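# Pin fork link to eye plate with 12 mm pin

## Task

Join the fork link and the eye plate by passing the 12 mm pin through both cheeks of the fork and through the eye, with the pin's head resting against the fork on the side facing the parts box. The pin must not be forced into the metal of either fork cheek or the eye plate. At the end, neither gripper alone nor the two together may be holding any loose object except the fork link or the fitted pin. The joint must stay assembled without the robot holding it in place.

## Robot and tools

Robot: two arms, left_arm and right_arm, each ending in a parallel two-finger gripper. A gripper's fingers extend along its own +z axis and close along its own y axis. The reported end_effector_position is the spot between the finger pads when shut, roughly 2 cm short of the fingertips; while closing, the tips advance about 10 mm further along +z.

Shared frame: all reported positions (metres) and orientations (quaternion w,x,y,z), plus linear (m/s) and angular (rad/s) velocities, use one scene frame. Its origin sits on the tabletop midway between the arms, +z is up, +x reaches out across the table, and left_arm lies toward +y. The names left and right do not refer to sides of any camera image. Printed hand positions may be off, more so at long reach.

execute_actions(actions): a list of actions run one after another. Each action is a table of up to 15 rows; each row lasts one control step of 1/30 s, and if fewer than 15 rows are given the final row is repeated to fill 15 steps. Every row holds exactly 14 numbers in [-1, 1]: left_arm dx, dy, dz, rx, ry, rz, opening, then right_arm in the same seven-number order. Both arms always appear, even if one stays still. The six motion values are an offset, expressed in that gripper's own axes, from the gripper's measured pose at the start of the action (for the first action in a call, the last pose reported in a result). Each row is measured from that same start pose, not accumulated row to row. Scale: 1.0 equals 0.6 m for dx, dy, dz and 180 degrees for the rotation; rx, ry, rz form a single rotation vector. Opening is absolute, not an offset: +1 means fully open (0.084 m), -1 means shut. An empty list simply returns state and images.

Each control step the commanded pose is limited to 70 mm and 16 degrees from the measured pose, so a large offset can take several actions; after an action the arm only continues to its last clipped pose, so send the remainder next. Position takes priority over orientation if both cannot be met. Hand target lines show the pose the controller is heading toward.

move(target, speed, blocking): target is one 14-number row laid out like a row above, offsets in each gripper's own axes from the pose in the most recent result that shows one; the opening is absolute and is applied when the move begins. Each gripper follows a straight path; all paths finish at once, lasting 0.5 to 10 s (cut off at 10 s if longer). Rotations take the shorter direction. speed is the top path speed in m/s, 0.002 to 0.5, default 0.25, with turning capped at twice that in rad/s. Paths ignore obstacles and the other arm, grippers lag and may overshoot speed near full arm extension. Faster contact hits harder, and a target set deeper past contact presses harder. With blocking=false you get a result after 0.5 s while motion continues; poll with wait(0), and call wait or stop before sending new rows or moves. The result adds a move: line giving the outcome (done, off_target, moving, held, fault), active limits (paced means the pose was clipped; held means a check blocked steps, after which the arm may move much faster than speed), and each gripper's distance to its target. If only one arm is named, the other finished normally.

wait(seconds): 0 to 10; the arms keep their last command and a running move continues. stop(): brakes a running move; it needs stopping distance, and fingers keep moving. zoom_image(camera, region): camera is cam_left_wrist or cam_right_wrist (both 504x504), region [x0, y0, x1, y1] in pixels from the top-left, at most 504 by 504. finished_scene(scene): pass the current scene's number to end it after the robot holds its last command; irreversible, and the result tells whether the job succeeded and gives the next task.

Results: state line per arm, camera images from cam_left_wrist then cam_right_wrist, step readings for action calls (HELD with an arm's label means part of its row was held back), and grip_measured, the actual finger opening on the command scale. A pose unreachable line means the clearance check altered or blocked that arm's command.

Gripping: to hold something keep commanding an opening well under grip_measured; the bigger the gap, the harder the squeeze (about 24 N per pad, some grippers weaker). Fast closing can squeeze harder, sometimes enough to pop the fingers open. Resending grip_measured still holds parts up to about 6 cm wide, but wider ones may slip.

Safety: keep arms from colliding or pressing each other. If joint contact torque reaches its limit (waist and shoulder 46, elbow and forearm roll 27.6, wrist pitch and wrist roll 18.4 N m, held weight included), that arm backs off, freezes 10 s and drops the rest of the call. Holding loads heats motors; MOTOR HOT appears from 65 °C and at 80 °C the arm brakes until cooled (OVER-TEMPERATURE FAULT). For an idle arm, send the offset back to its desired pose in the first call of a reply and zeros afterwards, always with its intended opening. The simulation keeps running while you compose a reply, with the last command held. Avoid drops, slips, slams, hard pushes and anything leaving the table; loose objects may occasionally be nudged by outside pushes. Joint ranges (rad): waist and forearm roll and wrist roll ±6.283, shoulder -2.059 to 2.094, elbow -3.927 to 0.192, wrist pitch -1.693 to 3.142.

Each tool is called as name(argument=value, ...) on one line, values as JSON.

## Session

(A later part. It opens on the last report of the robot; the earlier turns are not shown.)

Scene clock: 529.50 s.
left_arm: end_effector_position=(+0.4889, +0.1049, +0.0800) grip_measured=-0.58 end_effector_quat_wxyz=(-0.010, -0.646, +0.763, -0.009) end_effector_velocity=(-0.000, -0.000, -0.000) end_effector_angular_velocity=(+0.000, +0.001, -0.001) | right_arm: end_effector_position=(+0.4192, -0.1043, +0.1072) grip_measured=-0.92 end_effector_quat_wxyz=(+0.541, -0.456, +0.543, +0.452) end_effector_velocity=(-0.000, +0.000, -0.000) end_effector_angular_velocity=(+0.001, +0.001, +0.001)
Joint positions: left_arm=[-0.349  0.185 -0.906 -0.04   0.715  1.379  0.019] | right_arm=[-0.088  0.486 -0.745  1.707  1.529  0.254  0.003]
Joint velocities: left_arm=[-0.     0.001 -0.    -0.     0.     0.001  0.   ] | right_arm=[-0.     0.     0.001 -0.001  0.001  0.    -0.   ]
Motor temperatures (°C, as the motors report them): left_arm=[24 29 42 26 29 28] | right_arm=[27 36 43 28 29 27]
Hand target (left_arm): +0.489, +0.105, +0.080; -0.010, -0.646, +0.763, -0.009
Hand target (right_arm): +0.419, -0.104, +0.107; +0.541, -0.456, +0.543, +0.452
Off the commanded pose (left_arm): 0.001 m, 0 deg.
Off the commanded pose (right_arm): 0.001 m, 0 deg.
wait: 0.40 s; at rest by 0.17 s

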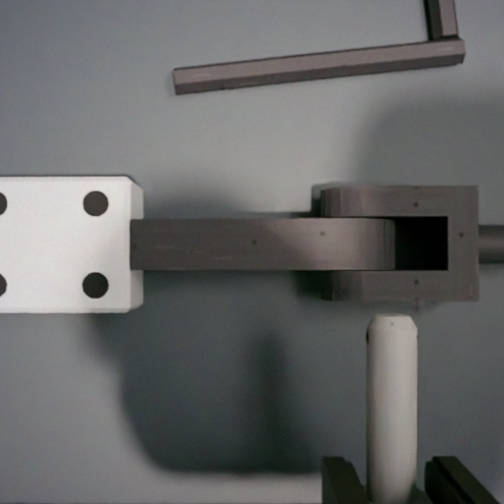

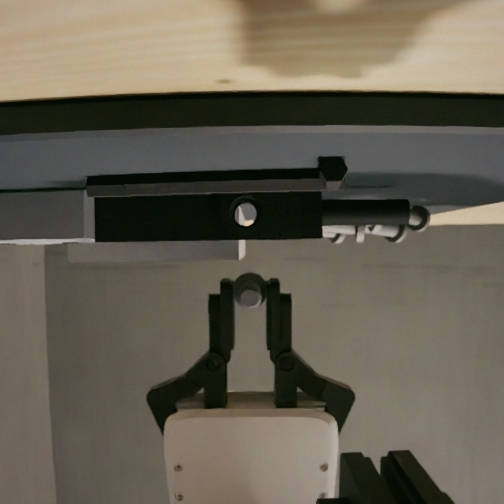

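move(target=[0.1125,0.1587,0.033,0,0,0,-0.9, 0,0,0,0,0,0,-0.9], speed=0.25)

Scene clock: 594.10 s.
left_arm: end_effector_position=(+0.3841, +0.0530, +0.0627) grip_measured=-0.58 end_effector_quat_wxyz=(-0.010, -0.646, +0.763, -0.010) end_effector_velocity=(-0.003, +0.001, -0.002) end_effector_angular_velocity=(+0.004, +0.005, +0.000) | right_arm: end_effector_position=(+0.4192, -0.1043, +0.1072) grip_measured=-0.92 end_effector_quat_wxyz=(+0.541, -0.456, +0.543, +0.452) end_effector_velocity=(+0.000, -0.000, -0.000) end_effector_angular_velocity=(-0.000, +0.000, -0.000)
Joint positions: left_arm=[-0.572  0.028 -0.637 -0.045  0.595  1.163  0.019] | right_arm=[-0.088  0.486 -0.745  1.707  1.529  0.254  0.003]
Joint velocities: left_arm=[-0.003 -0.     0.007  0.001 -0.001 -0.004 -0.   ] | right_arm=[ 0.     0.001 -0.     0.    -0.    -0.     0.   ]
Motor temperatures (°C, as the motors report them): left_arm=[24 29 43 26 30 28] | right_arm=[27 35 39 28 29 27]
Hand target (left_arm): +0.384, +0.053, +0.062; -0.011, -0.646, +0.763, -0.009
Hand target (right_arm): +0.419, -0.104, +0.107; +0.541, -0.456, +0.543, +0.452
Off the commanded pose (left_arm): 0.001 m, 0 deg.
Off the commanded pose (right_arm): 0.000 m, 0 deg.
move: done

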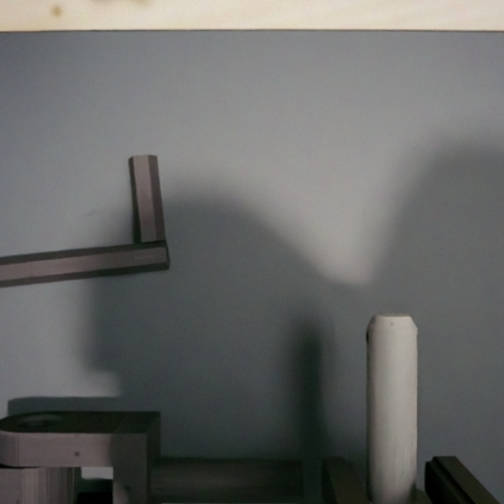

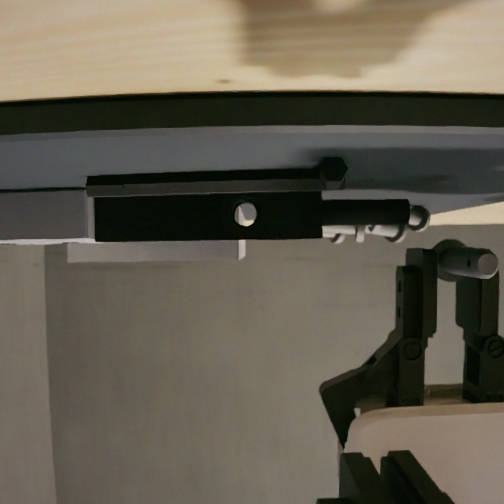

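execute_actions(actions=[])

zoom_image(camera="cam_left_wrist", region=[260, 434, 380, 504])

zoom_image(camera="cam_right_wrist", region=[370, 180, 504, 314])

Scene clock: 596.60 s.
left_arm: end_effector_position=(+0.3836, +0.0530, +0.0624) grip_measured=-0.58 end_effector_quat_wxyz=(-0.011, -0.646, +0.763, -0.009) end_effector_velocity=(-0.000, -0.000, +0.000) end_effector_angular_velocity=(-0.000, +0.000, +0.000) | right_arm: end_effector_position=(+0.4192, -0.1043, +0.1072) grip_measured=-0.92 end_effector_quat_wxyz=(+0.541, -0.456, +0.543, +0.452) end_effector_velocity=(+0.001, +0.000, +0.000) end_effector_angular_velocity=(+0.001, -0.001, -0.002)
Joint positions: left_arm=[-0.573  0.028 -0.636 -0.045  0.595  1.163  0.019] | right_arm=[-0.088  0.486 -0.745  1.707  1.529  0.254  0.003]
Joint velocities: left_arm=[-0.    -0.001  0.    -0.     0.    -0.    -0.   ] | right_arm=[ 0.     0.    -0.001  0.002  0.001 -0.    -0.   ]
Motor temperatures (°C, as the motors report them): left_arm=[24 29 43 26 30 28] | right_arm=[27 35 39 28 29 27]
Hand target (left_arm): +0.384, +0.053, +0.062; -0.011, -0.646, +0.763, -0.009
Hand target (right_arm): +0.419, -0.104, +0.107; +0.541, -0.456, +0.543, +0.452
Off the commanded pose (left_arm): 0.001 m, 0 deg.
Off the commanded pose (right_arm): 0.000 m, 0 deg.

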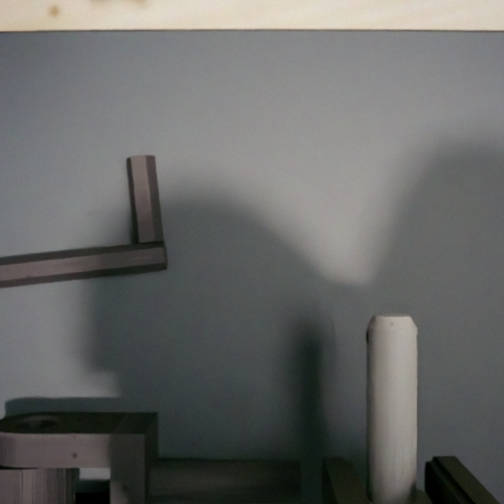

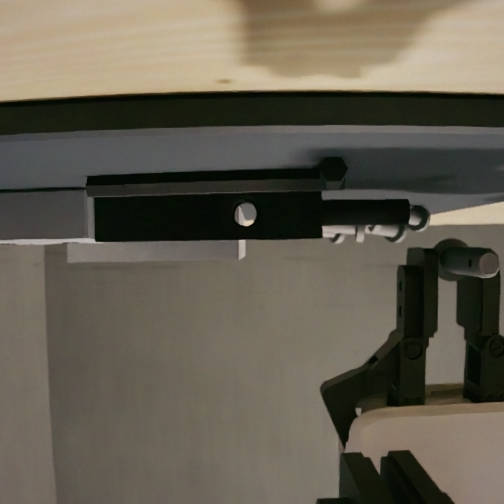

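Region (260, 434, 380, 504) of cam_left_wrist's 504x504 image, scaled by 4.200, with more detail than that image has; it fills the top 294 rows of this view, and the rest is white.

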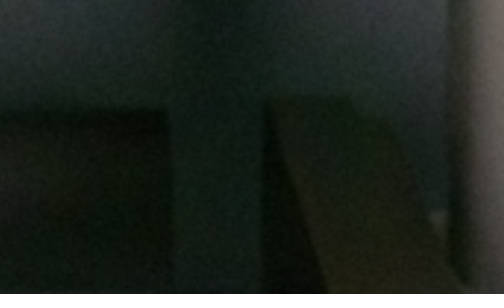

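Region (370, 180, 504, 314) of cam_right_wrist's 504x504 image, scaled by 3.761, with more detail than that image has.

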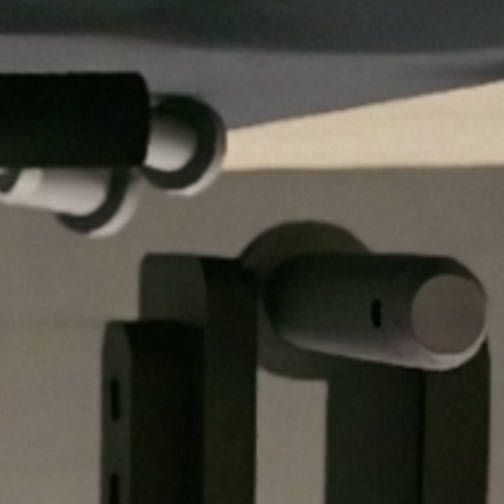

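execute_actions(actions=[[[0,0,0.0008,0,0,0,-0.9,0,0,0,0,0,0,-0.9],[0,-0.0002,0.0025,0,0,0,-0.9,0,0,0,0,0,0,-0.9],[-0.0001,-0.0005,0.005,0,0,0,-0.9,0,0,0,0,0,0,-0.9],[-0.0002,-0.0009,0.008,0,0,0,-0.9,0,0,0,0,0,0,-0.9],[-0.0003,-0.0014,0.0112,0,0,0,-0.9,0,0,0,0,0,0,-0.9],[-0.0004,-0.002,0.0145,0,0,0,-0.9,0,0,0,0,0,0,-0.9],[-0.0005,-0.0026,0.0178,0,0,0,-0.9,0,0,0,0,0,0,-0.9],[-0.0005,-0.0032,0.0208,0,0,0,-0.9,0,0,0,0,0,0,-0.9],[-0.0006,-0.0038,0.0235,0,0,0,-0.9,0,0,0,0,0,0,-0.9],[-0.0007,-0.0043,0.0257,0,0,0,-0.9,0,0,0,0,0,0,-0.9],[-0.0007,-0.0048,0.0274,0,0,0,-0.9,0,0,0,0,0,0,-0.9],[-0.0008,-0.0052,0.0286,0,0,0,-0.9,0,0,0,0,0,0,-0.9],[-0.0008,-0.0055,0.0293,0,0,0,-0.9,0,0,0,0,0,0,-0.9],[-0.0008,-0.0057,0.0296,0,0,0,-0.9,0,0,0,0,0,0,-0.9],[-0.0008,-0.0058,0.0297,0,0,0,-0.9,0,0,0,0,0,0,-0.9]]])

wait(seconds=0.5)

zoom_image(camera="cam_left_wrist", region=[280, 444, 360, 504])

zoom_image(camera="cam_right_wrist", region=[370, 180, 460, 270])

Scene clock: 609.90 s.
left_arm: end_effector_position=(+0.3864, +0.0526, +0.0449) grip_measured=-0.58 end_effector_quat_wxyz=(-0.011, -0.646, +0.763, -0.009) end_effector_velocity=(+0.007, -0.003, -0.010) end_effector_angular_velocity=(-0.006, -0.007, +0.001) | right_arm: end_effector_position=(+0.4192, -0.1043, +0.1072) grip_measured=-0.92 end_effector_quat_wxyz=(+0.541, -0.456, +0.543, +0.452) end_effector_velocity=(+0.000, -0.000, -0.000) end_effector_angular_velocity=(-0.001, +0.001, -0.001)
Joint positions: left_arm=[-0.57   0.084 -0.638 -0.049  0.543  1.17   0.019] | right_arm=[-0.088  0.486 -0.745  1.707  1.529  0.254  0.003]
Joint velocities: left_arm=[ 0.004  0.045 -0.017 -0.005 -0.037  0.008 -0.   ] | right_arm=[-0.    -0.     0.     0.    -0.001  0.     0.   ]
Motor temperatures (°C, as the motors report them): left_arm=[24 29 42 26 30 28] | right_arm=[27 35 39 28 29 27]
Hand target (left_arm): +0.387, +0.052, +0.045; -0.011, -0.646, +0.763, -0.009
Hand target (right_arm): +0.419, -0.104, +0.107; +0.541, -0.456, +0.543, +0.452
Off the commanded pose (left_arm): 0.001 m, 0 deg.
Off the commanded pose (right_arm): 0.000 m, 0 deg.
Step readings (end_effector_position):
0: left_arm (+0.3836, +0.0530, +0.0624) | right_arm (+0.4192, -0.1043, +0.1072)
1: left_arm (+0.3836, +0.0530, +0.0624) | right_arm (+0.4192, -0.1043, +0.1072)
2: left_arm (+0.3837, +0.0529, +0.0623) | right_arm (+0.4192, -0.1043, +0.1072)
4: left_arm (+0.3840, +0.0527, +0.0610) | right_arm (+0.4192, -0.1043, +0.1072)
8: left_arm (+0.3846, +0.0529, +0.0542) | right_arm (+0.4192, -0.1043, +0.1072)
15: end_effector_position above

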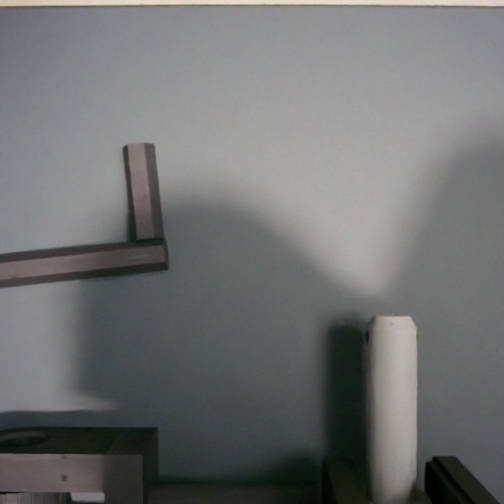

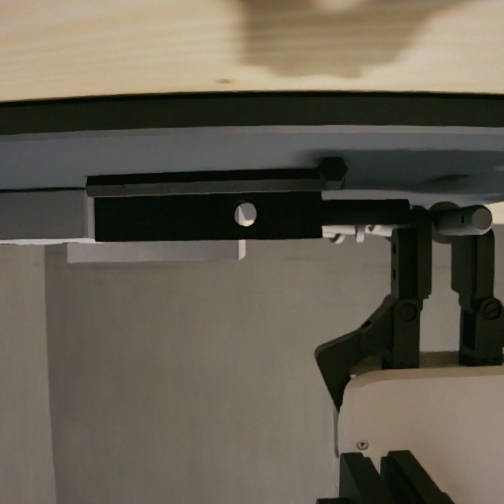

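Scene clock: 610.40 s.
left_arm: end_effector_position=(+0.3870, +0.0523, +0.0446) grip_measured=-0.58 end_effector_quat_wxyz=(-0.011, -0.646, +0.763, -0.009) end_effector_velocity=(-0.000, +0.000, -0.000) end_effector_angular_velocity=(-0.000, +0.000, -0.000) | right_arm: end_effector_position=(+0.4192, -0.1043, +0.1072) grip_measured=-0.92 end_effector_quat_wxyz=(+0.541, -0.456, +0.543, +0.452) end_effector_velocity=(-0.000, +0.000, +0.000) end_effector_angular_velocity=(+0.000, -0.000, +0.001)
Joint positions: left_arm=[-0.57   0.087 -0.64  -0.049  0.541  1.171  0.019] | right_arm=[-0.088  0.486 -0.745  1.707  1.529  0.254  0.003]
Joint velocities: left_arm=[ 0.     0.001  0.    -0.001 -0.001  0.001 -0.   ] | right_arm=[ 0.    -0.    -0.    -0.001  0.     0.    -0.   ]
Motor temperatures (°C, as the motors report them): left_arm=[24 29 42 26 30 28] | right_arm=[27 35 39 28 29 27]
Hand target (left_arm): +0.387, +0.052, +0.045; -0.011, -0.646, +0.763, -0.009
Hand target (right_arm): +0.419, -0.104, +0.107; +0.541, -0.456, +0.543, +0.452
Off the commanded pose (left_arm): 0.000 m, 0 deg.
Off the commanded pose (right_arm): 0.000 m, 0 deg.
wait: 0.50 s; at rest by 0.17 s

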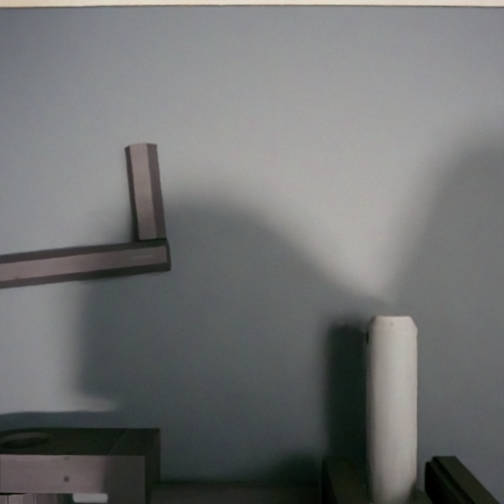

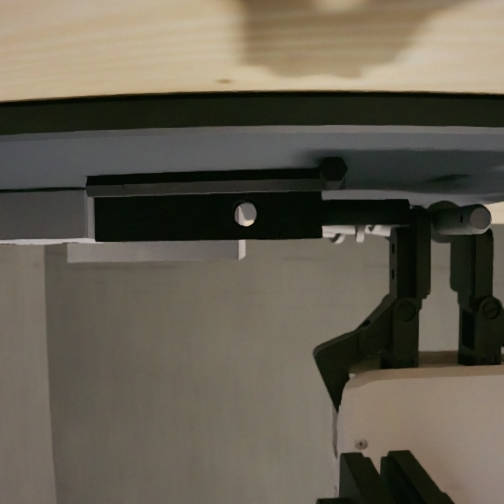

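Region (280, 444, 360, 504) of cam_left_wrist's 504x504 image, scaled by 6.300, with more detail than that image has; it fills the top 378 rows of this view, and the rest is white.

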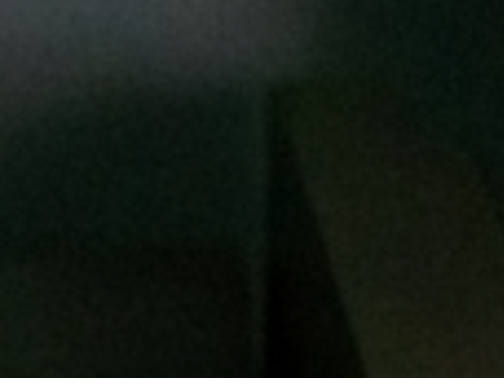

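Region (370, 180, 460, 270) of cam_right_wrist's 504x504 image, scaled by 5.600, with more detail than that image has.

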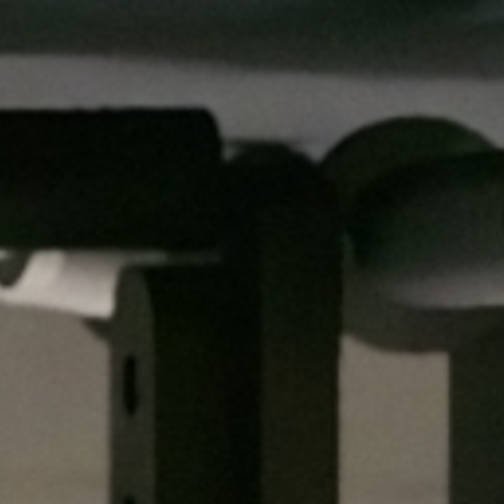

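execute_actions(actions=[[[0,-0.0002,0,0,0,0,-0.9,0,0,0,0,0,0,-0.9],[0,-0.0004,0,0,0,0,-0.9,0,0,0,0,0,0,-0.9],[0,-0.0007,0,0,0,0,-0.9,0,0,0,0,0,0,-0.9],[0,-0.0009,0,0,0,0,-0.9,0,0,0,0,0,0,-0.9],[0,-0.0011,0,0,0,0,-0.9,0,0,0,0,0,0,-0.9],[0,-0.0013,0,0,0,0,-0.9,0,0,0,0,0,0,-0.9],[0,-0.0015,0,0,0,0,-0.9,0,0,0,0,0,0,-0.9],[0,-0.0017,0,0,0,0,-0.9,0,0,0,0,0,0,-0.9],[0,-0.0019,0,0,0,0,-0.9,0,0,0,0,0,0,-0.9],[0,-0.0021,0,0,0,0,-0.9,0,0,0,0,0,0,-0.9],[0,-0.0023,0,0,0,0,-0.9,0,0,0,0,0,0,-0.9],[0,-0.0025,0,0,0,0,-0.9,0,0,0,0,0,0,-0.9],[0,-0.0026,0,0,0,0,-0.9,0,0,0,0,0,0,-0.9],[0,-0.0027,0,0,0,0,-0.9,0,0,0,0,0,0,-0.9],[0,-0.0028,0,0,0,0,-0.9,0,0,0,0,0,0,-0.9]]])

wait(seconds=0.6)

zoom_image(camera="cam_right_wrist", region=[226, 192, 266, 232])

zoom_image(camera="cam_right_wrist", region=[370, 180, 460, 270])

Scene clock: 621.20 s.
left_arm: end_effector_position=(+0.3883, +0.0522, +0.0444) grip_measured=-0.58 end_effector_quat_wxyz=(-0.011, -0.646, +0.763, -0.009) end_effector_velocity=(+0.005, -0.002, +0.002) end_effector_angular_velocity=(-0.004, -0.006, +0.001) | right_arm: end_effector_position=(+0.4192, -0.1043, +0.1072) grip_measured=-0.92 end_effector_quat_wxyz=(+0.541, -0.456, +0.543, +0.452) end_effector_velocity=(+0.000, -0.000, -0.000) end_effector_angular_velocity=(-0.001, +0.000, -0.001)
Joint positions: left_arm=[-0.569  0.09  -0.644 -0.049  0.542  1.172  0.019] | right_arm=[-0.088  0.486 -0.745  1.707  1.529  0.254  0.003]
Joint velocities: left_arm=[ 0.003  0.006 -0.012 -0.    -0.001  0.002  0.   ] | right_arm=[ 0.     0.     0.     0.001 -0.001 -0.    -0.   ]
Motor temperatures (°C, as the motors report them): left_arm=[24 29 42 26 30 28] | right_arm=[27 35 38 28 29 27]
Hand target (left_arm): +0.389, +0.052, +0.045; -0.011, -0.646, +0.763, -0.009
Hand target (right_arm): +0.419, -0.104, +0.107; +0.541, -0.456, +0.543, +0.452
Off the commanded pose (left_arm): 0.000 m, 0 deg.
Off the commanded pose (right_arm): 0.000 m, 0 deg.
Step readings (end_effector_position):
0: left_arm (+0.3870, +0.0524, +0.0445) | right_arm (+0.4192, -0.1043, +0.1072)
1: left_arm (+0.3870, +0.0524, +0.0445) | right_arm (+0.4192, -0.1043, +0.1072)
2: left_arm (+0.3870, +0.0523, +0.0446) | right_arm (+0.4192, -0.1043, +0.1072)
4: left_arm (+0.3872, +0.0523, +0.0445) | right_arm (+0.4192, -0.1043, +0.1072)
8: left_arm (+0.3874, +0.0524, +0.0444) | right_arm (+0.4192, -0.1043, +0.1072)
15: end_effector_position above

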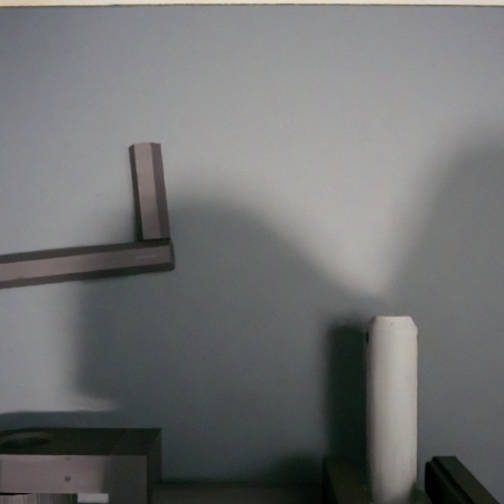

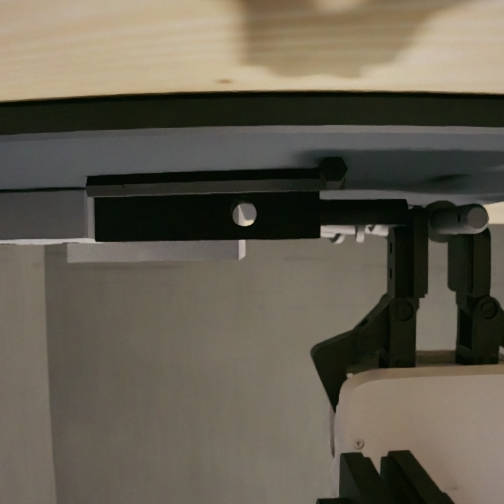

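Scene clock: 621.80 s.
left_arm: end_effector_position=(+0.3886, +0.0521, +0.0446) grip_measured=-0.58 end_effector_quat_wxyz=(-0.011, -0.646, +0.763, -0.009) end_effector_velocity=(+0.000, -0.000, +0.000) end_effector_angular_velocity=(+0.000, -0.000, -0.000) | right_arm: end_effector_position=(+0.4192, -0.1043, +0.1072) grip_measured=-0.92 end_effector_quat_wxyz=(+0.541, -0.456, +0.543, +0.452) end_effector_velocity=(-0.001, +0.000, -0.000) end_effector_angular_velocity=(-0.000, -0.000, +0.002)
Joint positions: left_arm=[-0.568  0.091 -0.645 -0.049  0.542  1.172  0.019] | right_arm=[-0.088  0.486 -0.745  1.707  1.529  0.254  0.003]
Joint velocities: left_arm=[-0.    -0.     0.     0.001 -0.    -0.     0.   ] | right_arm=[-0.     0.     0.    -0.002  0.    -0.    -0.   ]
Motor temperatures (°C, as the motors report them): left_arm=[24 29 42 26 30 28] | right_arm=[27 35 38 28 29 27]
Hand target (left_arm): +0.389, +0.052, +0.045; -0.011, -0.646, +0.763, -0.009
Hand target (right_arm): +0.419, -0.104, +0.107; +0.541, -0.456, +0.543, +0.452
Off the commanded pose (left_arm): 0.000 m, 0 deg.
Off the commanded pose (right_arm): 0.000 m, 0 deg.
wait: 0.60 s; at rest by 0.17 s

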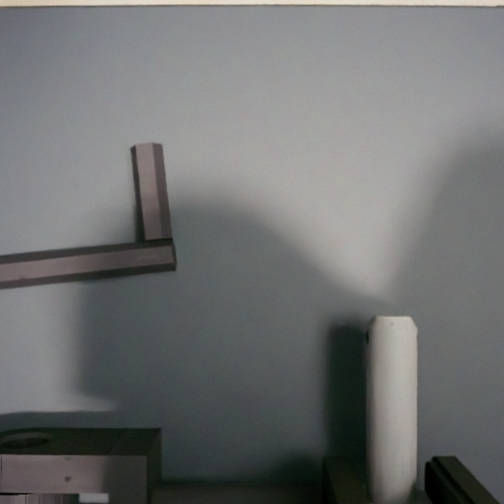

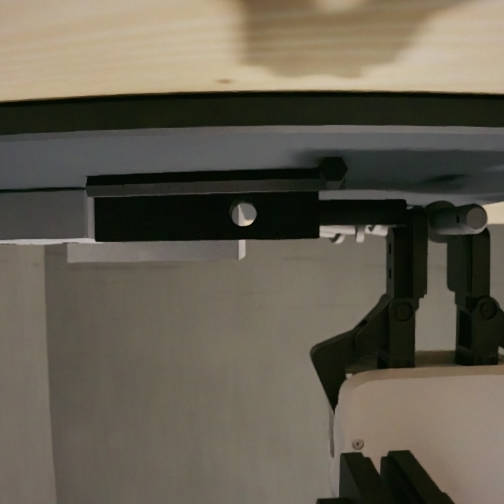

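Region (226, 192, 266, 232) of cam_right_wrist's 504x504 image, scaled by 12.600, with more detail than that image has.

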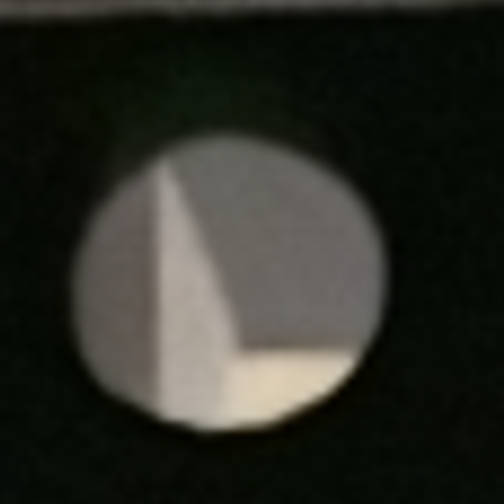

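Region (370, 180, 460, 270) of cam_right_wrist's 504x504 image, scaled by 5.600, with more detail than that image has.

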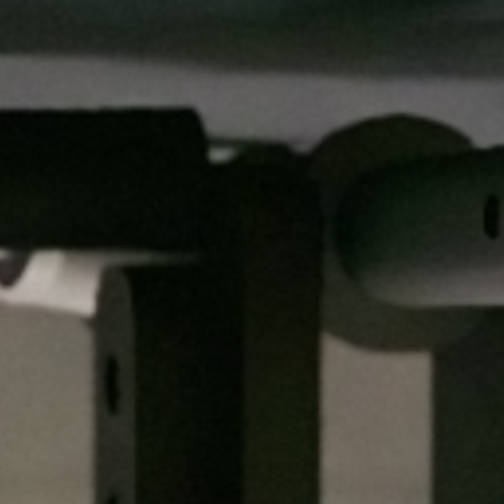

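execute_actions(actions=[[[0,0.001,0,0,0,0,-0.9,0,0,0,0,0,0,-0.9],[0,0.0022,0,0,0,0,-0.9,0,0,0,0,0,0,-0.9],[0,0.0033,0,0,0,0,-0.9,0,0,0,0,0,0,-0.9],[-0.002,0.004,-0.0001,0,0,0,-0.9,0,0,0,0,0,0,-0.9],[-0.007,0.004,-0.0002,0,0,0,-0.9,0,0,0,0,0,0,-0.9],[-0.015,0.004,-0.0004,0,0,0,-0.9,0,0,0,0,0,0,-0.9],[-0.026,0.004,-0.0007,0,0,0,-0.9,0,0,0,0,0,0,-0.9],[-0.039,0.004,-0.0011,0,0,0,-0.9,0,0,0,0,0,0,-0.9],[-0.053,0.004,-0.0015,0,0,0,-0.9,0,0,0,0,0,0,-0.9],[-0.067,0.004,-0.0019,0,0,0,-0.9,0,0,0,0,0,0,-0.9],[-0.081,0.004,-0.0022,0,0,0,-0.9,0,0,0,0,0,0,-0.9],[-0.094,0.004,-0.0026,0,0,0,-0.9,0,0,0,0,0,0,-0.9],[-0.105,0.004,-0.0029,0,0,0,-0.9,0,0,0,0,0,0,-0.9],[-0.113,0.004,-0.0031,0,0,0,-0.9,0,0,0,0,0,0,-0.9],[-0.1168,0.004,-0.0032,0,0,0,-0.9,0,0,0,0,0,0,-0.9]]])

wait(seconds=0.6)

Scene clock: 650.37 s.
left_arm: end_effector_position=(+0.3952, +0.1094, +0.0437) grip_measured=-0.58 end_effector_quat_wxyz=(-0.009, -0.647, +0.763, -0.008) end_effector_velocity=(+0.031, +0.190, +0.001) end_effector_angular_velocity=(-0.000, +0.002, +0.015) | right_arm: end_effector_position=(+0.4192, -0.1043, +0.1072) grip_measured=-0.92 end_effector_quat_wxyz=(+0.541, -0.456, +0.543, +0.452) end_effector_velocity=(-0.000, -0.000, +0.000) end_effector_angular_velocity=(+0.001, -0.000, +0.001)
Joint positions: left_arm=[-0.435  0.027 -0.561 -0.046  0.527  1.301  0.019] | right_arm=[-0.088  0.486 -0.745  1.707  1.529  0.254  0.003]
Joint velocities: left_arm=[ 0.485 -0.172  0.205 -0.011 -0.021  0.48  -0.   ] | right_arm=[-0.     0.     0.    -0.001  0.001 -0.     0.   ]
Motor temperatures (°C, as the motors report them): left_arm=[24 29 42 26 30 28] | right_arm=[27 35 38 28 29 27]
Hand target (left_arm): +0.397, +0.121, +0.044; -0.009, -0.646, +0.763, -0.009
Hand target (right_arm): +0.419, -0.104, +0.107; +0.541, -0.456, +0.543, +0.452
Off the commanded pose (left_arm): 0.012 m, 0 deg.
Off the commanded pose (right_arm): 0.000 m, 0 deg.
Step readings (end_effector_position):
0: left_arm (+0.3886, +0.0521, +0.0446) | right_arm (+0.4192, -0.1043, +0.1072)
1: left_arm (+0.3886, +0.0521, +0.0446) | right_arm (+0.4192, -0.1043, +0.1072)
2: left_arm (+0.3885, +0.0521, +0.0446) | right_arm (+0.4192, -0.1043, +0.1072)
4: left_arm (+0.3879, +0.0521, +0.0449) | right_arm (+0.4192, -0.1043, +0.1072)
8: left_arm (+0.3882, +0.0605, +0.0449) | right_arm (+0.4192, -0.1043, +0.1072)
15: end_effector_position above

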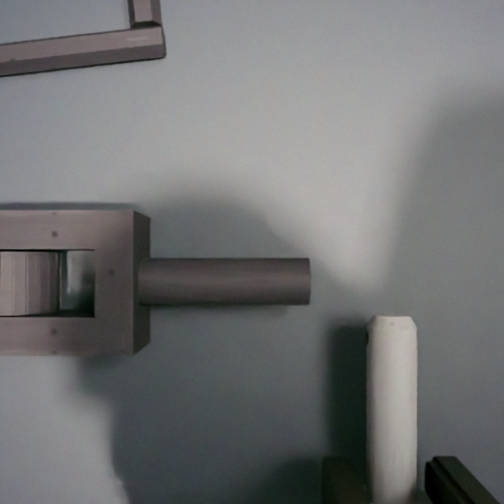

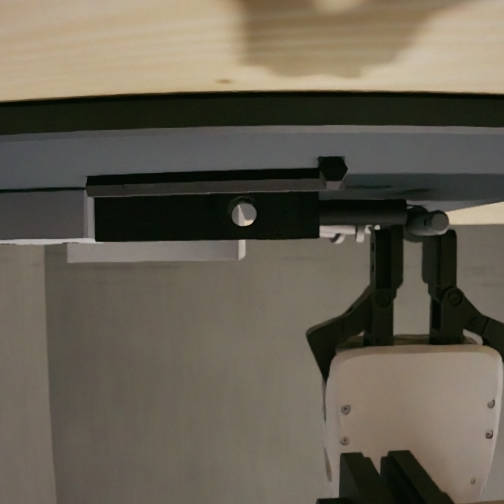

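Scene clock: 650.97 s.
left_arm: end_effector_position=(+0.3975, +0.1212, +0.0441) grip_measured=-0.58 end_effector_quat_wxyz=(-0.009, -0.646, +0.763, -0.009) end_effector_velocity=(-0.000, +0.001, -0.000) end_effector_angular_velocity=(+0.001, +0.002, -0.000) | right_arm: end_effector_position=(+0.4192, -0.1043, +0.1072) grip_measured=-0.92 end_effector_quat_wxyz=(+0.541, -0.456, +0.543, +0.452) end_effector_velocity=(-0.000, +0.000, +0.000) end_effector_angular_velocity=(+0.002, +0.001, +0.001)
Joint positions: left_arm=[-0.405  0.016 -0.549 -0.048  0.526  1.335  0.019] | right_arm=[-0.088  0.486 -0.745  1.707  1.529  0.254  0.003]
Joint velocities: left_arm=[0.001 0.    0.001 0.001 0.001 0.    0.   ] | right_arm=[ 0.     0.     0.    -0.     0.002  0.    -0.   ]
Motor temperatures (°C, as the motors report them): left_arm=[24 29 42 26 30 28] | right_arm=[27 35 38 28 29 27]
Hand target (left_arm): +0.397, +0.121, +0.044; -0.009, -0.646, +0.763, -0.009
Hand target (right_arm): +0.419, -0.104, +0.107; +0.541, -0.456, +0.543, +0.452
Off the commanded pose (left_arm): 0.001 m, 0 deg.
Off the commanded pose (right_arm): 0.000 m, 0 deg.
wait: 0.60 s; at rest by 0.27 s

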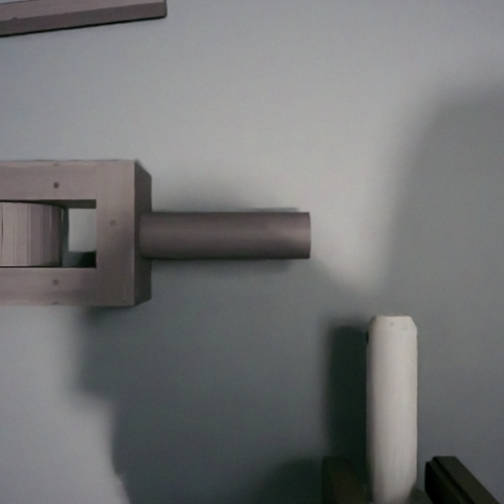

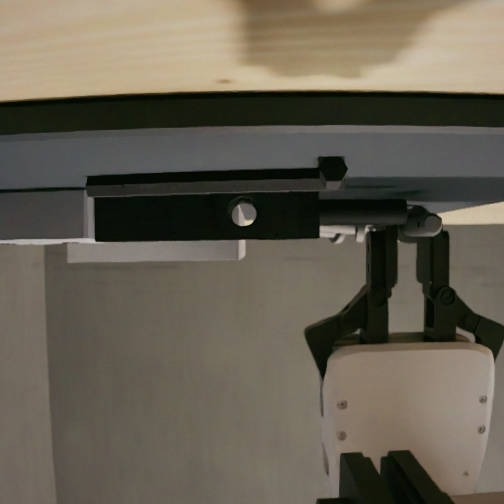

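move(target=[-0.001,-0.15853,0.0068,-0.0006,0.0002,0,-0.9, 0,0,0,0,0,0,-0.9], speed=0.14)

wait(seconds=0.5)

zoom_image(camera="cam_right_wrist", region=[226, 192, 266, 232])

zoom_image(camera="cam_left_wrist", region=[324, 150, 504, 400])

Scene clock: 663.90 s.
left_arm: end_effector_position=(+0.4910, +0.1063, +0.0396) grip_measured=-0.58 end_effector_quat_wxyz=(-0.010, -0.646, +0.763, -0.008) end_effector_velocity=(+0.002, -0.001, +0.001) end_effector_angular_velocity=(-0.001, -0.003, +0.000) | right_arm: end_effector_position=(+0.4192, -0.1043, +0.1072) grip_measured=-0.92 end_effector_quat_wxyz=(+0.541, -0.456, +0.543, +0.452) end_effector_velocity=(-0.000, -0.000, -0.000) end_effector_angular_velocity=(-0.001, -0.000, +0.001)
Joint positions: left_arm=[-0.346  0.281 -0.896 -0.043  0.612  1.387  0.019] | right_arm=[-0.088  0.486 -0.745  1.707  1.529  0.254  0.003]
Joint velocities: left_arm=[ 0.001  0.002 -0.006  0.     0.001 -0.    -0.   ] | right_arm=[-0.    -0.     0.    -0.001 -0.001  0.     0.   ]
Motor temperatures (°C, as the motors report them): left_arm=[24 29 42 26 30 28] | right_arm=[27 35 38 28 29 27]
Hand target (left_arm): +0.491, +0.106, +0.040; -0.010, -0.646, +0.763, -0.008
Hand target (right_arm): +0.419, -0.104, +0.107; +0.541, -0.456, +0.543, +0.452
Off the commanded pose (left_arm): 0.001 m, 0 deg.
Off the commanded pose (right_arm): 0.000 m, 0 deg.
move: done

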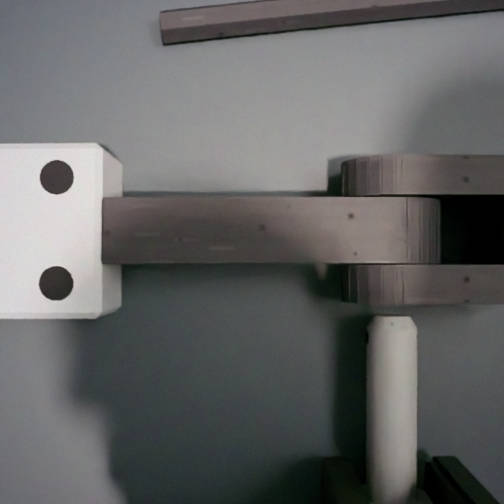

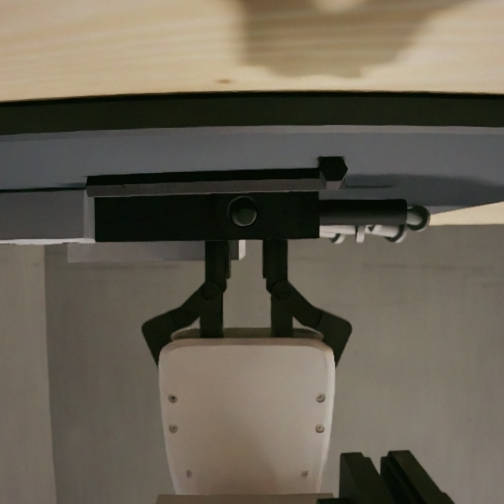

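Scene clock: 664.40 s.
left_arm: end_effector_position=(+0.4914, +0.1063, +0.0397) grip_measured=-0.58 end_effector_quat_wxyz=(-0.010, -0.646, +0.763, -0.008) end_effector_velocity=(+0.000, +0.000, -0.000) end_effector_angular_velocity=(-0.000, -0.000, +0.000) | right_arm: end_effector_position=(+0.4192, -0.1043, +0.1072) grip_measured=-0.92 end_effector_quat_wxyz=(+0.541, -0.456, +0.543, +0.452) end_effector_velocity=(+0.000, +0.000, +0.000) end_effector_angular_velocity=(+0.001, +0.001, -0.000)
Joint positions: left_arm=[-0.346  0.281 -0.897 -0.043  0.612  1.387  0.019] | right_arm=[-0.088  0.486 -0.745  1.707  1.529  0.254  0.003]
Joint velocities: left_arm=[ 0.     0.     0.    -0.001 -0.001  0.    -0.   ] | right_arm=[ 0.    -0.     0.     0.001  0.     0.001 -0.   ]
Motor temperatures (°C, as the motors report them): left_arm=[24 29 42 26 30 28] | right_arm=[27 35 38 28 29 27]
Hand target (left_arm): +0.491, +0.106, +0.040; -0.010, -0.646, +0.763, -0.008
Hand target (right_arm): +0.419, -0.104, +0.107; +0.541, -0.456, +0.543, +0.452
Off the commanded pose (left_arm): 0.001 m, 0 deg.
Off the commanded pose (right_arm): 0.000 m, 0 deg.
wait: 0.50 s; at rest by 0.17 s

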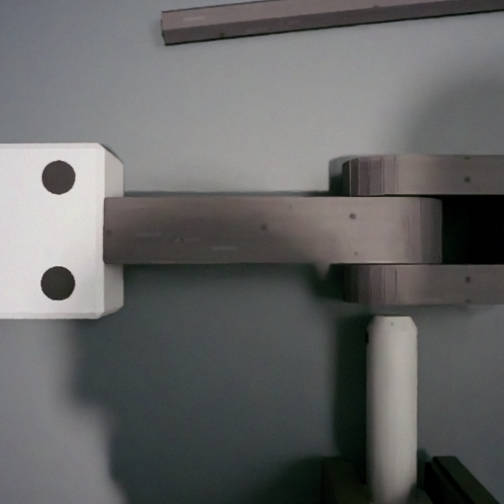

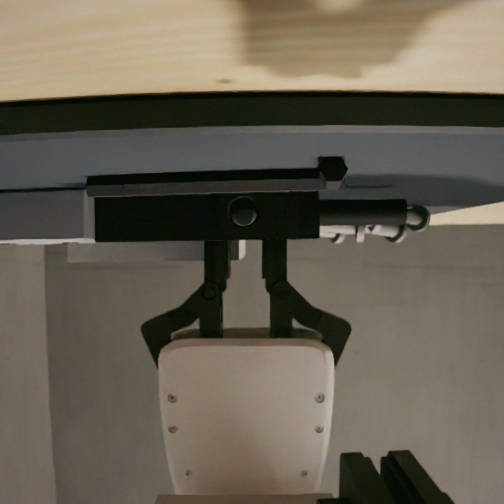

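Region (226, 192, 266, 232) of cam_right_wrist's 504x504 image, scaled by 12.600, with more detail than that image has.

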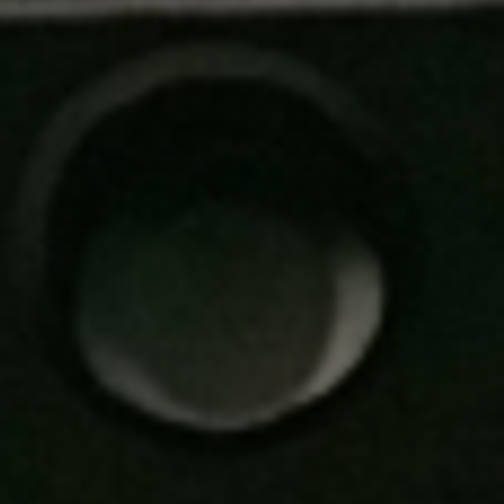

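Region (324, 150, 504, 400) of cam_left_wrist's 504x504 image, scaled by 2.016, with more detail than that image has; it fills the left 363 columns of this view, and the rest is white.

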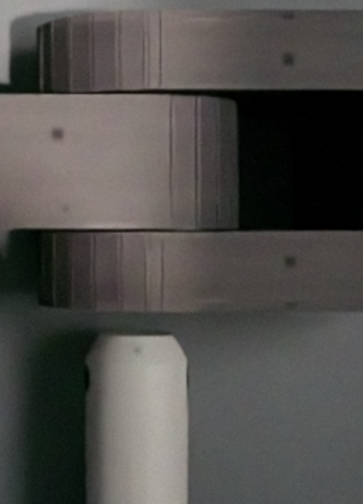

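zoom_image(camera="cam_left_wrist", region=[340, 300, 444, 504])

zoom_image(camera="cam_left_wrist", region=[100, 185, 190, 275])

zoom_image(camera="cam_left_wrist", region=[320, 185, 410, 275])

Region (340, 300, 444, 504) of cam_left_wrist's 504x504 image, scaled by 2.471, with more detail than that image has; it fills the left 257 columns of this view, and the rest is white.

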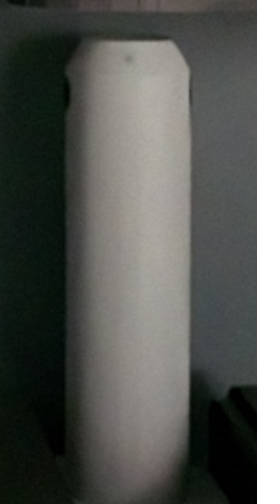

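Region (100, 185, 190, 275) of cam_left_wrist's 504x504 image, scaled by 5.600, with more detail than that image has.

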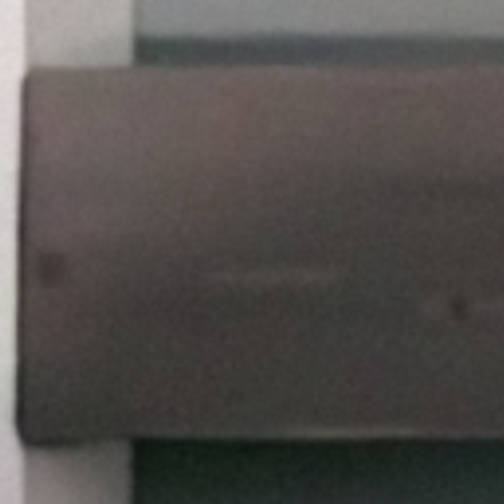

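Region (320, 185, 410, 275) of cam_left_wrist's 504x504 image, scaled by 5.600, with more detail than that image has.

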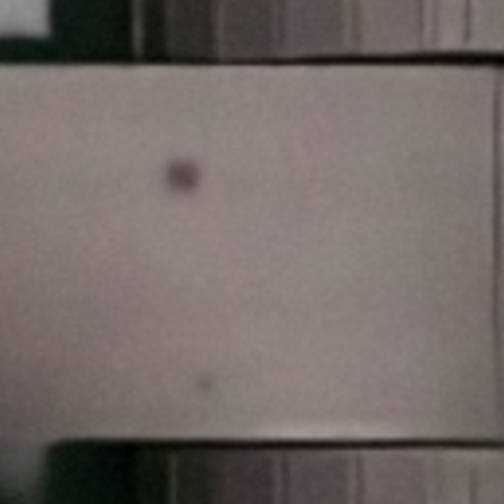

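execute_actions(actions=[[[0.0002,0.0001,0.0002,0,0,0,-0.9,0,0,0,0,0,0,-0.9],[0.0005,0.00015,0.0004,0,0,0,-0.9,0,0,0,0,0,0,-0.9],[0.0009,0.0002,0.0006,0,0,0,-0.9,0,0,0,0,0,0,-0.9],[0.0014,0.00025,0.00075,0,0,0,-0.9,0,0,0,0,0,0,-0.9],[0.0019,0.00025,0.00079,0,0,0,-0.9,0,0,0,0,0,0,-0.9],[0.0024,0.00025,0.0008,0,0,0,-0.9,0,0,0,0,0,0,-0.9],[0.0029,0.00025,0.00081,0,0,0,-0.9,0,0,0,0,0,0,-0.9],[0.0034,0.00025,0.00082,0,0,0,-0.9,0,0,0,0,0,0,-0.9],[0.0039,0.00025,0.00083,0,0,0,-0.9,0,0,0,0,0,0,-0.9],[0.0043,0.00025,0.00084,0,0,0,-0.9,0,0,0,0,0,0,-0.9],[0.0047,0.00025,0.00085,0,0,0,-0.9,0,0,0,0,0,0,-0.9],[0.005,0.00025,0.00086,0,0,0,-0.9,0,0,0,0,0,0,-0.9]]])

wait(seconds=0.5)

zoom_image(camera="cam_right_wrist", region=[226, 192, 266, 232])

zoom_image(camera="cam_left_wrist", region=[335, 250, 455, 370])

Scene clock: 703.73 s.
left_arm: end_effector_position=(+0.4907, +0.1033, +0.0393) grip_measured=-0.58 end_effector_quat_wxyz=(-0.010, -0.646, +0.763, -0.008) end_effector_velocity=(-0.000, -0.001, +0.000) end_effector_angular_velocity=(-0.000, -0.000, +0.001) | right_arm: end_effector_position=(+0.4192, -0.1043, +0.1072) grip_measured=-0.92 end_effector_quat_wxyz=(+0.541, -0.456, +0.543, +0.452) end_effector_velocity=(+0.001, +0.000, +0.001) end_effector_angular_velocity=(+0.002, -0.001, -0.002)
Joint positions: left_arm=[-0.352  0.283 -0.899 -0.043  0.612  1.381  0.019] | right_arm=[-0.088  0.486 -0.745  1.707  1.529  0.254  0.003]
Joint velocities: left_arm=[-0.002  0.001 -0.002 -0.001  0.    -0.003  0.   ] | right_arm=[-0.    -0.    -0.     0.002  0.002 -0.     0.   ]
Motor temperatures (°C, as the motors report them): left_arm=[24 30 42 26 30 28] | right_arm=[27 35 38 28 29 27]
Hand target (left_arm): +0.491, +0.103, +0.039; -0.010, -0.646, +0.763, -0.008
Hand target (right_arm): +0.419, -0.104, +0.107; +0.541, -0.456, +0.543, +0.452
Off the commanded pose (left_arm): 0.000 m, 0 deg.
Off the commanded pose (right_arm): 0.000 m, 0 deg.
Step readings (end_effector_position):
0: left_arm (+0.4914, +0.1063, +0.0397) | right_arm (+0.4192, -0.1043, +0.1072)
1: left_arm (+0.4914, +0.1063, +0.0397) | right_arm (+0.4192, -0.1043, +0.1072)
2: left_arm (+0.4914, +0.1062, +0.0397) | right_arm (+0.4192, -0.1043, +0.1072)
4: left_arm (+0.4913, +0.1059, +0.0395) | right_arm (+0.4192, -0.1043, +0.1072)
8: left_arm (+0.4909, +0.1049, +0.0392) | right_arm (+0.4192, -0.1043, +0.1072)
15: end_effector_position above

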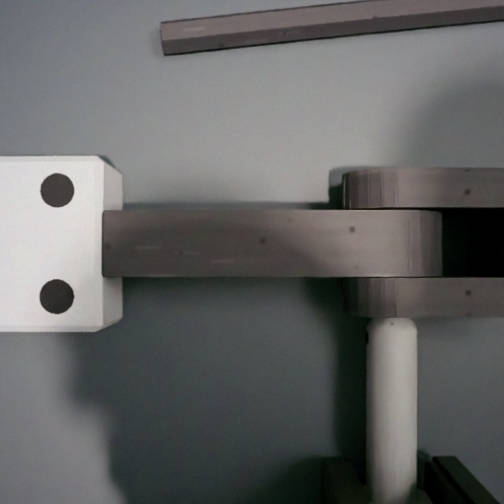

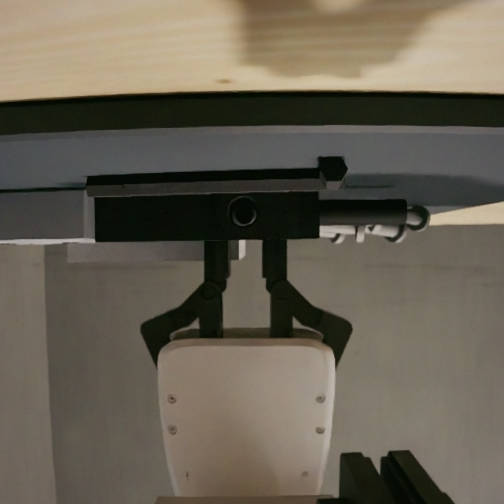

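Scene clock: 704.23 s.
left_arm: end_effector_position=(+0.4907, +0.1033, +0.0393) grip_measured=-0.58 end_effector_quat_wxyz=(-0.010, -0.646, +0.763, -0.008) end_effector_velocity=(-0.001, +0.000, -0.000) end_effector_angular_velocity=(-0.000, +0.002, +0.001) | right_arm: end_effector_position=(+0.4192, -0.1043, +0.1072) grip_measured=-0.92 end_effector_quat_wxyz=(+0.541, -0.456, +0.543, +0.452) end_effector_velocity=(-0.000, +0.000, +0.001) end_effector_angular_velocity=(+0.002, -0.000, +0.002)
Joint positions: left_arm=[-0.352  0.283 -0.899 -0.043  0.612  1.381  0.019] | right_arm=[-0.088  0.486 -0.745  1.707  1.529  0.254  0.003]
Joint velocities: left_arm=[-0.     0.     0.001 -0.001  0.    -0.    -0.   ] | right_arm=[-0.    -0.     0.    -0.002  0.002 -0.    -0.   ]
Motor temperatures (°C, as the motors report them): left_arm=[24 30 42 26 30 28] | right_arm=[27 35 38 28 29 27]
Hand target (left_arm): +0.491, +0.103, +0.039; -0.010, -0.646, +0.763, -0.008
Hand target (right_arm): +0.419, -0.104, +0.107; +0.541, -0.456, +0.543, +0.452
Off the commanded pose (left_arm): 0.000 m, 0 deg.
Off the commanded pose (right_arm): 0.000 m, 0 deg.
wait: 0.50 s; at rest by 0.17 s

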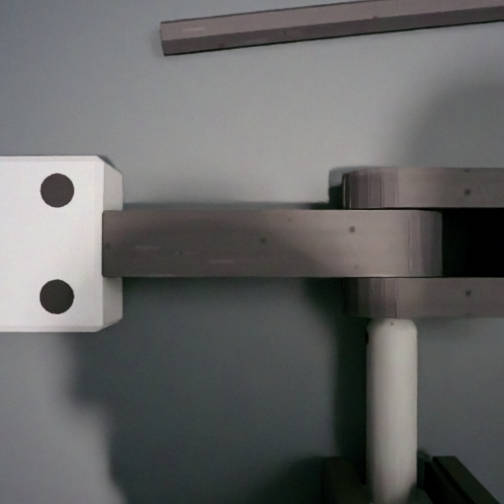

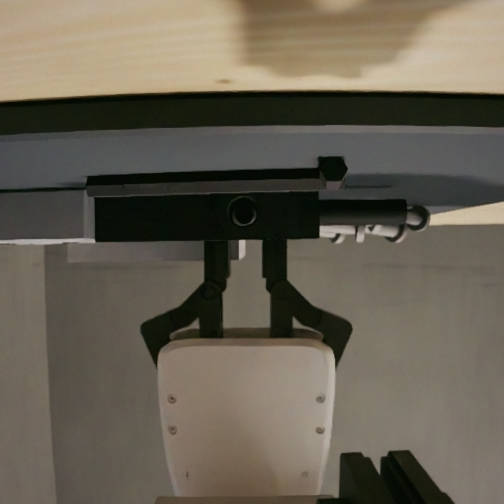

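Region (226, 192, 266, 232) of cam_right_wrist's 504x504 image, scaled by 12.600, with more detail than that image has.

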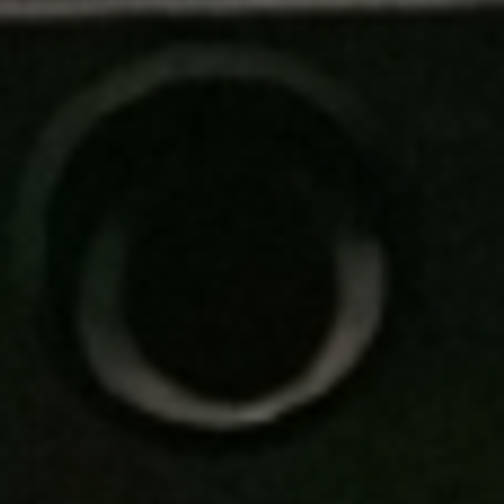

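Region (335, 250, 455, 370) of cam_left_wrist's 504x504 image, scaled by 4.200, with more detail than that image has.

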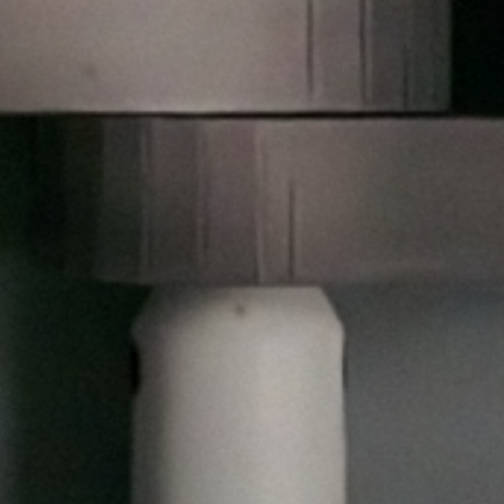

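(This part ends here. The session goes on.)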